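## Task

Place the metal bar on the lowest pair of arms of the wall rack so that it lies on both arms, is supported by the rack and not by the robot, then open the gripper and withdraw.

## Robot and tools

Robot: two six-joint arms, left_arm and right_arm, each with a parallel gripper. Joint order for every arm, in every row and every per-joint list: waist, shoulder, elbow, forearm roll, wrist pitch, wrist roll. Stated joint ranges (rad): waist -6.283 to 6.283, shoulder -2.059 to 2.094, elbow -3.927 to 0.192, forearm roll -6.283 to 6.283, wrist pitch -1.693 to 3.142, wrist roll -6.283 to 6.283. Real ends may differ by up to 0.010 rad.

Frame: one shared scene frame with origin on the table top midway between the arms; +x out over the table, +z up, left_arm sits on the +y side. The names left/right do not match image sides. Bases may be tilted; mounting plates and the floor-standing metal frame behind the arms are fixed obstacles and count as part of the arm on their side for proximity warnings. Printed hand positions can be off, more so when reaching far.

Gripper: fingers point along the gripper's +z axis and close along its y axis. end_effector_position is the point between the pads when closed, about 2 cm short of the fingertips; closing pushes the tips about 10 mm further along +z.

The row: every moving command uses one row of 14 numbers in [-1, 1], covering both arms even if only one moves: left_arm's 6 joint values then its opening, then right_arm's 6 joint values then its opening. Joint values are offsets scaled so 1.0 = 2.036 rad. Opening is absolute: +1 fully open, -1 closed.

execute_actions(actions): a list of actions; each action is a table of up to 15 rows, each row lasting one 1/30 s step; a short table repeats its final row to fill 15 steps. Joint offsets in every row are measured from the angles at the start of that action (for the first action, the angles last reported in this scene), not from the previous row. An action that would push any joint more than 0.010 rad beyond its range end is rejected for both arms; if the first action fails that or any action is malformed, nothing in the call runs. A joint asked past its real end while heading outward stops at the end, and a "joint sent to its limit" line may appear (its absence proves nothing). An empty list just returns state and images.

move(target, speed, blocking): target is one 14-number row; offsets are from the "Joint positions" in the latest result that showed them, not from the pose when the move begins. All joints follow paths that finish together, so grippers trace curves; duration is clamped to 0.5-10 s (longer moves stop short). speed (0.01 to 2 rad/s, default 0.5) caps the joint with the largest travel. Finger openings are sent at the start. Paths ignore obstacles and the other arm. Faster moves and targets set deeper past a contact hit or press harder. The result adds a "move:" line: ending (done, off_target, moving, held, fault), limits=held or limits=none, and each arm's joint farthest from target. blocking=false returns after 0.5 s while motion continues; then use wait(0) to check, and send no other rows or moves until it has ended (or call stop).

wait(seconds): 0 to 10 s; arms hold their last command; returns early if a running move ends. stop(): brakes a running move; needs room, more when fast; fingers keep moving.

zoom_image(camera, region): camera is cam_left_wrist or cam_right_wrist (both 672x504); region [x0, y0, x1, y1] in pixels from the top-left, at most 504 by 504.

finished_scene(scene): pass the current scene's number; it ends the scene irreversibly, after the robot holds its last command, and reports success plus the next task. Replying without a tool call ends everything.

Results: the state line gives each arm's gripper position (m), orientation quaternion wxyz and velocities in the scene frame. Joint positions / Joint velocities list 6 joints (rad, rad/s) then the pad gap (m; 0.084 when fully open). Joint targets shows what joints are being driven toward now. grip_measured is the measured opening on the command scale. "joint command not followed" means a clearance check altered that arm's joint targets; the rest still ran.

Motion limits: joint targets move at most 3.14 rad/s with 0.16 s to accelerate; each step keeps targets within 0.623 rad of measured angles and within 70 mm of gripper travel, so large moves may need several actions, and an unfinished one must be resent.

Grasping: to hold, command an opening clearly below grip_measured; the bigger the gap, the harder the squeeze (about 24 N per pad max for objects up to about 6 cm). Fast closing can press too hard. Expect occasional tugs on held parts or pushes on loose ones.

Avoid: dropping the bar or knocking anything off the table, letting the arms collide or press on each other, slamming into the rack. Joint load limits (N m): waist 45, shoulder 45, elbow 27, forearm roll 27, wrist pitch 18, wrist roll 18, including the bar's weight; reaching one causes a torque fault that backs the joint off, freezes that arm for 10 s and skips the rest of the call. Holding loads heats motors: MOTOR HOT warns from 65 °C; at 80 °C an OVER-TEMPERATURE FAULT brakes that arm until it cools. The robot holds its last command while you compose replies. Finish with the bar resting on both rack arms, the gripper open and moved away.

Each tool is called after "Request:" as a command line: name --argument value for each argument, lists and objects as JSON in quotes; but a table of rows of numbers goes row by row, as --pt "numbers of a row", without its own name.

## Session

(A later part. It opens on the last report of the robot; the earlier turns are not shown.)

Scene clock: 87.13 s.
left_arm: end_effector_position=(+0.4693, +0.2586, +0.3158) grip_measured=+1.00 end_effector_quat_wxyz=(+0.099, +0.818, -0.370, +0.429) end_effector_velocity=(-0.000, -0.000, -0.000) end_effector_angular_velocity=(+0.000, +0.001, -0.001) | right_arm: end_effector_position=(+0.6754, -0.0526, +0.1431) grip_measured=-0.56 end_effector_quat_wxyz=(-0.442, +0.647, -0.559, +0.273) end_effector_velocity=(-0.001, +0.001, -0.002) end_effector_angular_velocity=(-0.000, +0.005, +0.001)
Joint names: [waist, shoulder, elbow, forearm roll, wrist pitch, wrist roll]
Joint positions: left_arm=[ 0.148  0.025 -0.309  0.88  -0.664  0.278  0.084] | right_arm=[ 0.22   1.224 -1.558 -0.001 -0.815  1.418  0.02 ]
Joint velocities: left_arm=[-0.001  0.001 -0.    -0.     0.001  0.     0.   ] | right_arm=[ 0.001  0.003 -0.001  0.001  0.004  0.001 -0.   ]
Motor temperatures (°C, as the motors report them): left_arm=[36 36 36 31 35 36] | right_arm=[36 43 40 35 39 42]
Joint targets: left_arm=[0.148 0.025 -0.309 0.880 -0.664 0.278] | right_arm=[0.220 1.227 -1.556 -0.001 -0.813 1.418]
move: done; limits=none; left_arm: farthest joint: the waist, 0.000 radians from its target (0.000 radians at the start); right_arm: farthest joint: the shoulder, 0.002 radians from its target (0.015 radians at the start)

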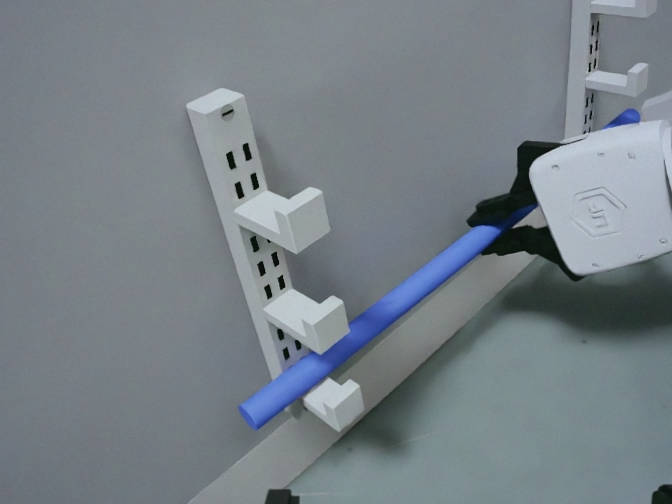

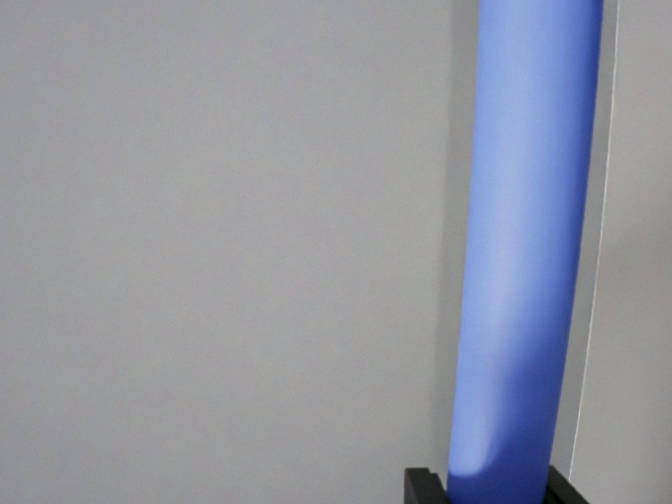

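Request:
move --target '[0,0,0,0,0,0,1,0,0,0,0,0,0,0.2]'

Request:
move --target '[0,0,0,0,0,0,1,0,-0.136,0.241,0,-0.1017,0,0.2]' --speed 0.3

Request:
move --target '[0,0,0,0,0,0,1,-0.15,-0.2,0.16,0,0.04,0,1]'

Scene clock: 90.50 s.
left_arm: end_effector_position=(+0.4693, +0.2586, +0.3158) grip_measured=+1.00 end_effector_quat_wxyz=(+0.099, +0.818, -0.370, +0.429) end_effector_velocity=(+0.001, +0.001, +0.000) end_effector_angular_velocity=(+0.000, -0.001, +0.002) | right_arm: end_effector_position=(+0.6750, -0.0525, +0.1425) grip_measured=+0.19 end_effector_quat_wxyz=(-0.441, +0.647, -0.559, +0.272) end_effector_velocity=(+0.002, +0.000, +0.004) end_effector_angular_velocity=(-0.000, -0.008, -0.000)
Joint names: [waist, shoulder, elbow, forearm roll, wrist pitch, wrist roll]
Joint positions: left_arm=[ 0.148  0.025 -0.309  0.88  -0.664  0.278  0.084] | right_arm=[ 0.22   1.225 -1.558 -0.001 -0.815  1.418  0.052]
Joint velocities: left_arm=[ 0.001  0.    -0.001 -0.    -0.    -0.    -0.   ] | right_arm=[ 0.001 -0.003 -0.003  0.    -0.002 -0.002  0.   ]
Motor temperatures (°C, as the motors report them): left_arm=[36 36 36 31 35 36] | right_arm=[36 43 39 35 39 42]
Joint targets: left_arm=[0.148 0.025 -0.309 0.880 -0.664 0.278] | right_arm=[0.220 1.224 -1.558 -0.001 -0.815 1.418]
move: done; limits=none; left_arm: farthest joint: the waist, 0.000 radians from its target (0.000 radians at the start); right_arm: farthest joint: the shoulder, 0.001 radians from its target (0.001 radians at the start)

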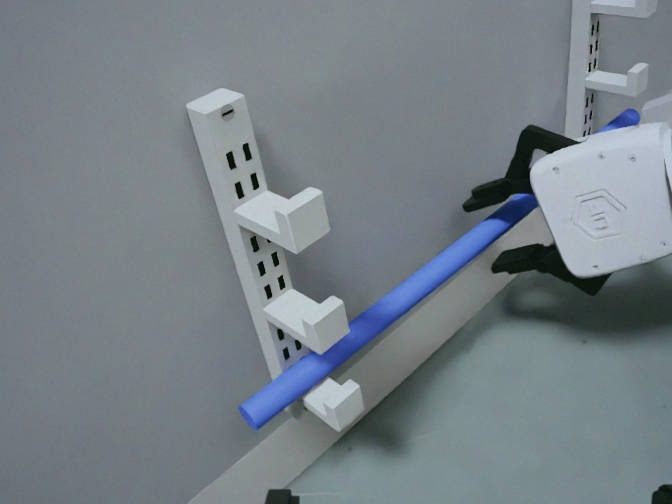

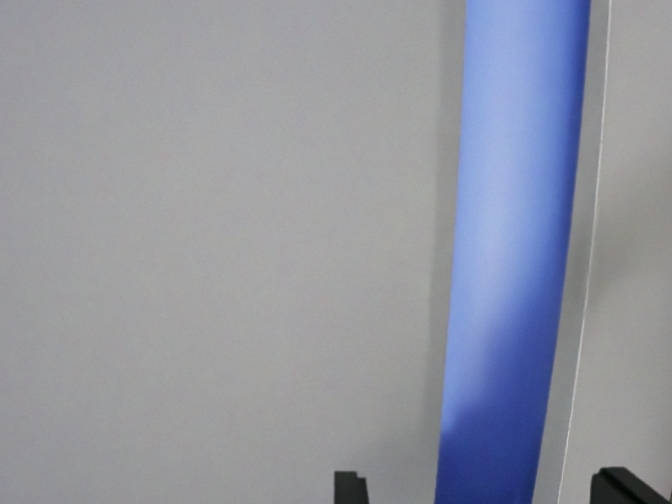

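Scene clock: 92.60 s.
left_arm: end_effector_position=(+0.4693, +0.2586, +0.3158) grip_measured=+1.00 end_effector_quat_wxyz=(+0.099, +0.818, -0.370, +0.429) end_effector_velocity=(-0.000, +0.000, -0.000) end_effector_angular_velocity=(-0.000, +0.000, +0.001) | right_arm: end_effector_position=(+0.5906, -0.0794, +0.1897) grip_measured=+0.19 end_effector_quat_wxyz=(-0.440, +0.649, -0.559, +0.270) end_effector_velocity=(-0.000, +0.000, +0.001) end_effector_angular_velocity=(+0.000, -0.002, +0.001)
Joint names: [waist, shoulder, elbow, forearm roll, wrist pitch, wrist roll]
Joint positions: left_arm=[ 0.148  0.025 -0.309  0.88  -0.664  0.278  0.084] | right_arm=[ 0.22   0.948 -1.068 -0.001 -1.022  1.418  0.052]
Joint velocities: left_arm=[ 0.001 -0.     0.    -0.     0.    -0.     0.   ] | right_arm=[ 0.001 -0.002  0.002 -0.    -0.001  0.    -0.   ]
Motor temperatures (°C, as the motors report them): left_arm=[36 36 36 31 35 36] | right_arm=[36 43 39 35 39 42]
Joint targets: left_arm=[0.148 0.025 -0.309 0.880 -0.664 0.278] | right_arm=[0.220 0.948 -1.067 -0.001 -1.022 1.418]
move: done; limits=none; left_arm: farthest joint: the waist, 0.000 radians from its target (0.000 radians at the start); right_arm: farthest joint: the waist, 0.000 radians from its target (0.000 radians at the start)

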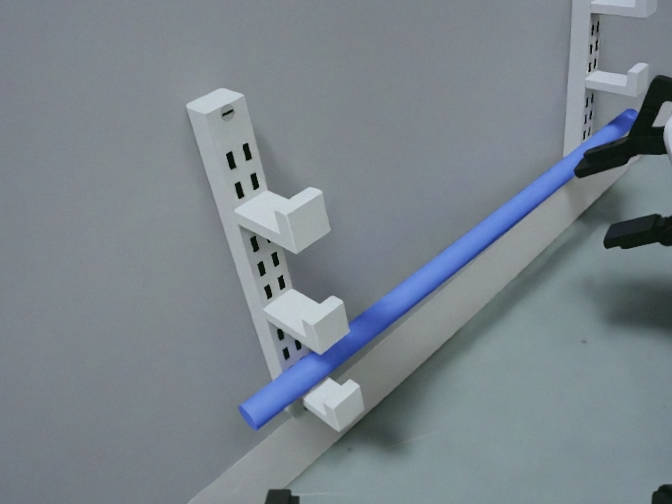

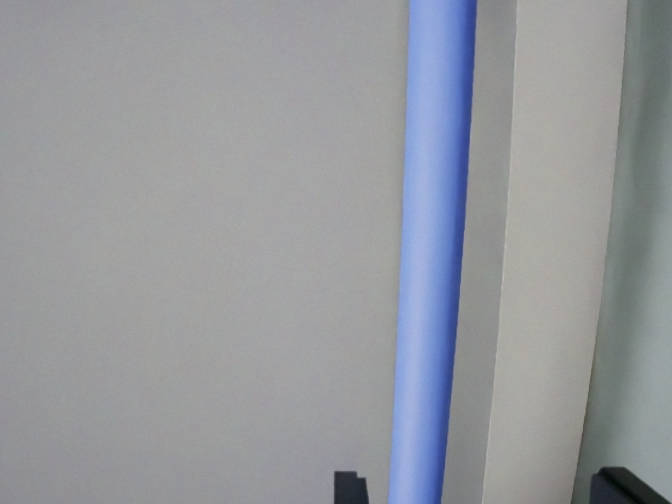

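Scene clock: 93.93 s.
left_arm: end_effector_position=(+0.4693, +0.2586, +0.3158) grip_measured=+1.00 end_effector_quat_wxyz=(+0.099, +0.818, -0.370, +0.429) end_effector_velocity=(-0.000, +0.001, -0.000) end_effector_angular_velocity=(+0.001, +0.001, +0.001) | right_arm: end_effector_position=(+0.5604, -0.2888, +0.2460) grip_measured=+1.00 end_effector_quat_wxyz=(-0.362, +0.578, -0.660, +0.315) end_effector_velocity=(+0.000, -0.002, +0.001) end_effector_angular_velocity=(+0.000, -0.002, -0.005)
Joint names: [waist, shoulder, elbow, forearm roll, wrist pitch, wrist roll]
Joint positions: left_arm=[ 0.148  0.025 -0.309  0.88  -0.664  0.278  0.084] | right_arm=[-0.084  0.542 -0.742 -0.001 -0.94   1.418  0.084]
Joint velocities: left_arm=[ 0.001 -0.     0.    -0.     0.001 -0.    -0.   ] | right_arm=[-0.003 -0.003  0.001  0.001 -0.     0.001 -0.   ]
Motor temperatures (°C, as the motors report them): left_arm=[36 36 36 31 35 36] | right_arm=[36 43 39 35 39 42]
Joint targets: left_arm=[0.148 0.025 -0.309 0.880 -0.664 0.278] | right_arm=[-0.085 0.541 -0.742 -0.001 -0.940 1.418]
move: done; limits=none; left_arm: farthest joint: the waist, 0.000 radians from its target (0.000 radians at the start); right_arm: farthest joint: the waist, 0.001 radians from its target (0.306 radians at the start)

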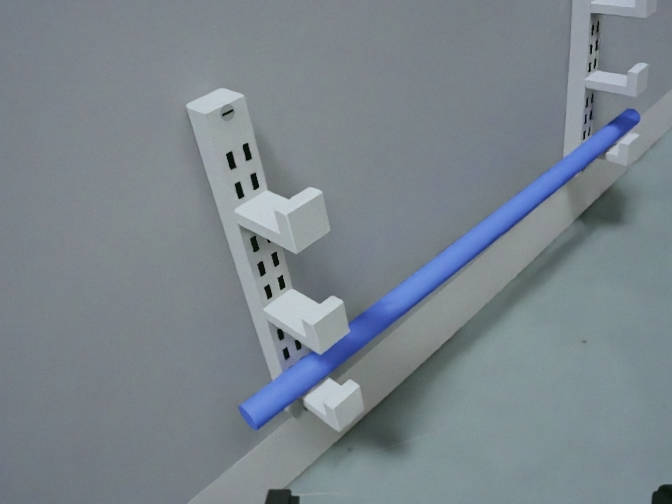

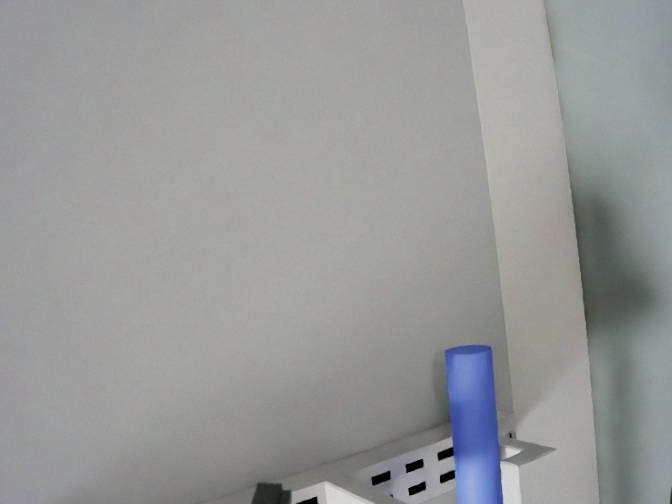

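Request:
finished_scene --scene 1

The scene is finished: the task was done.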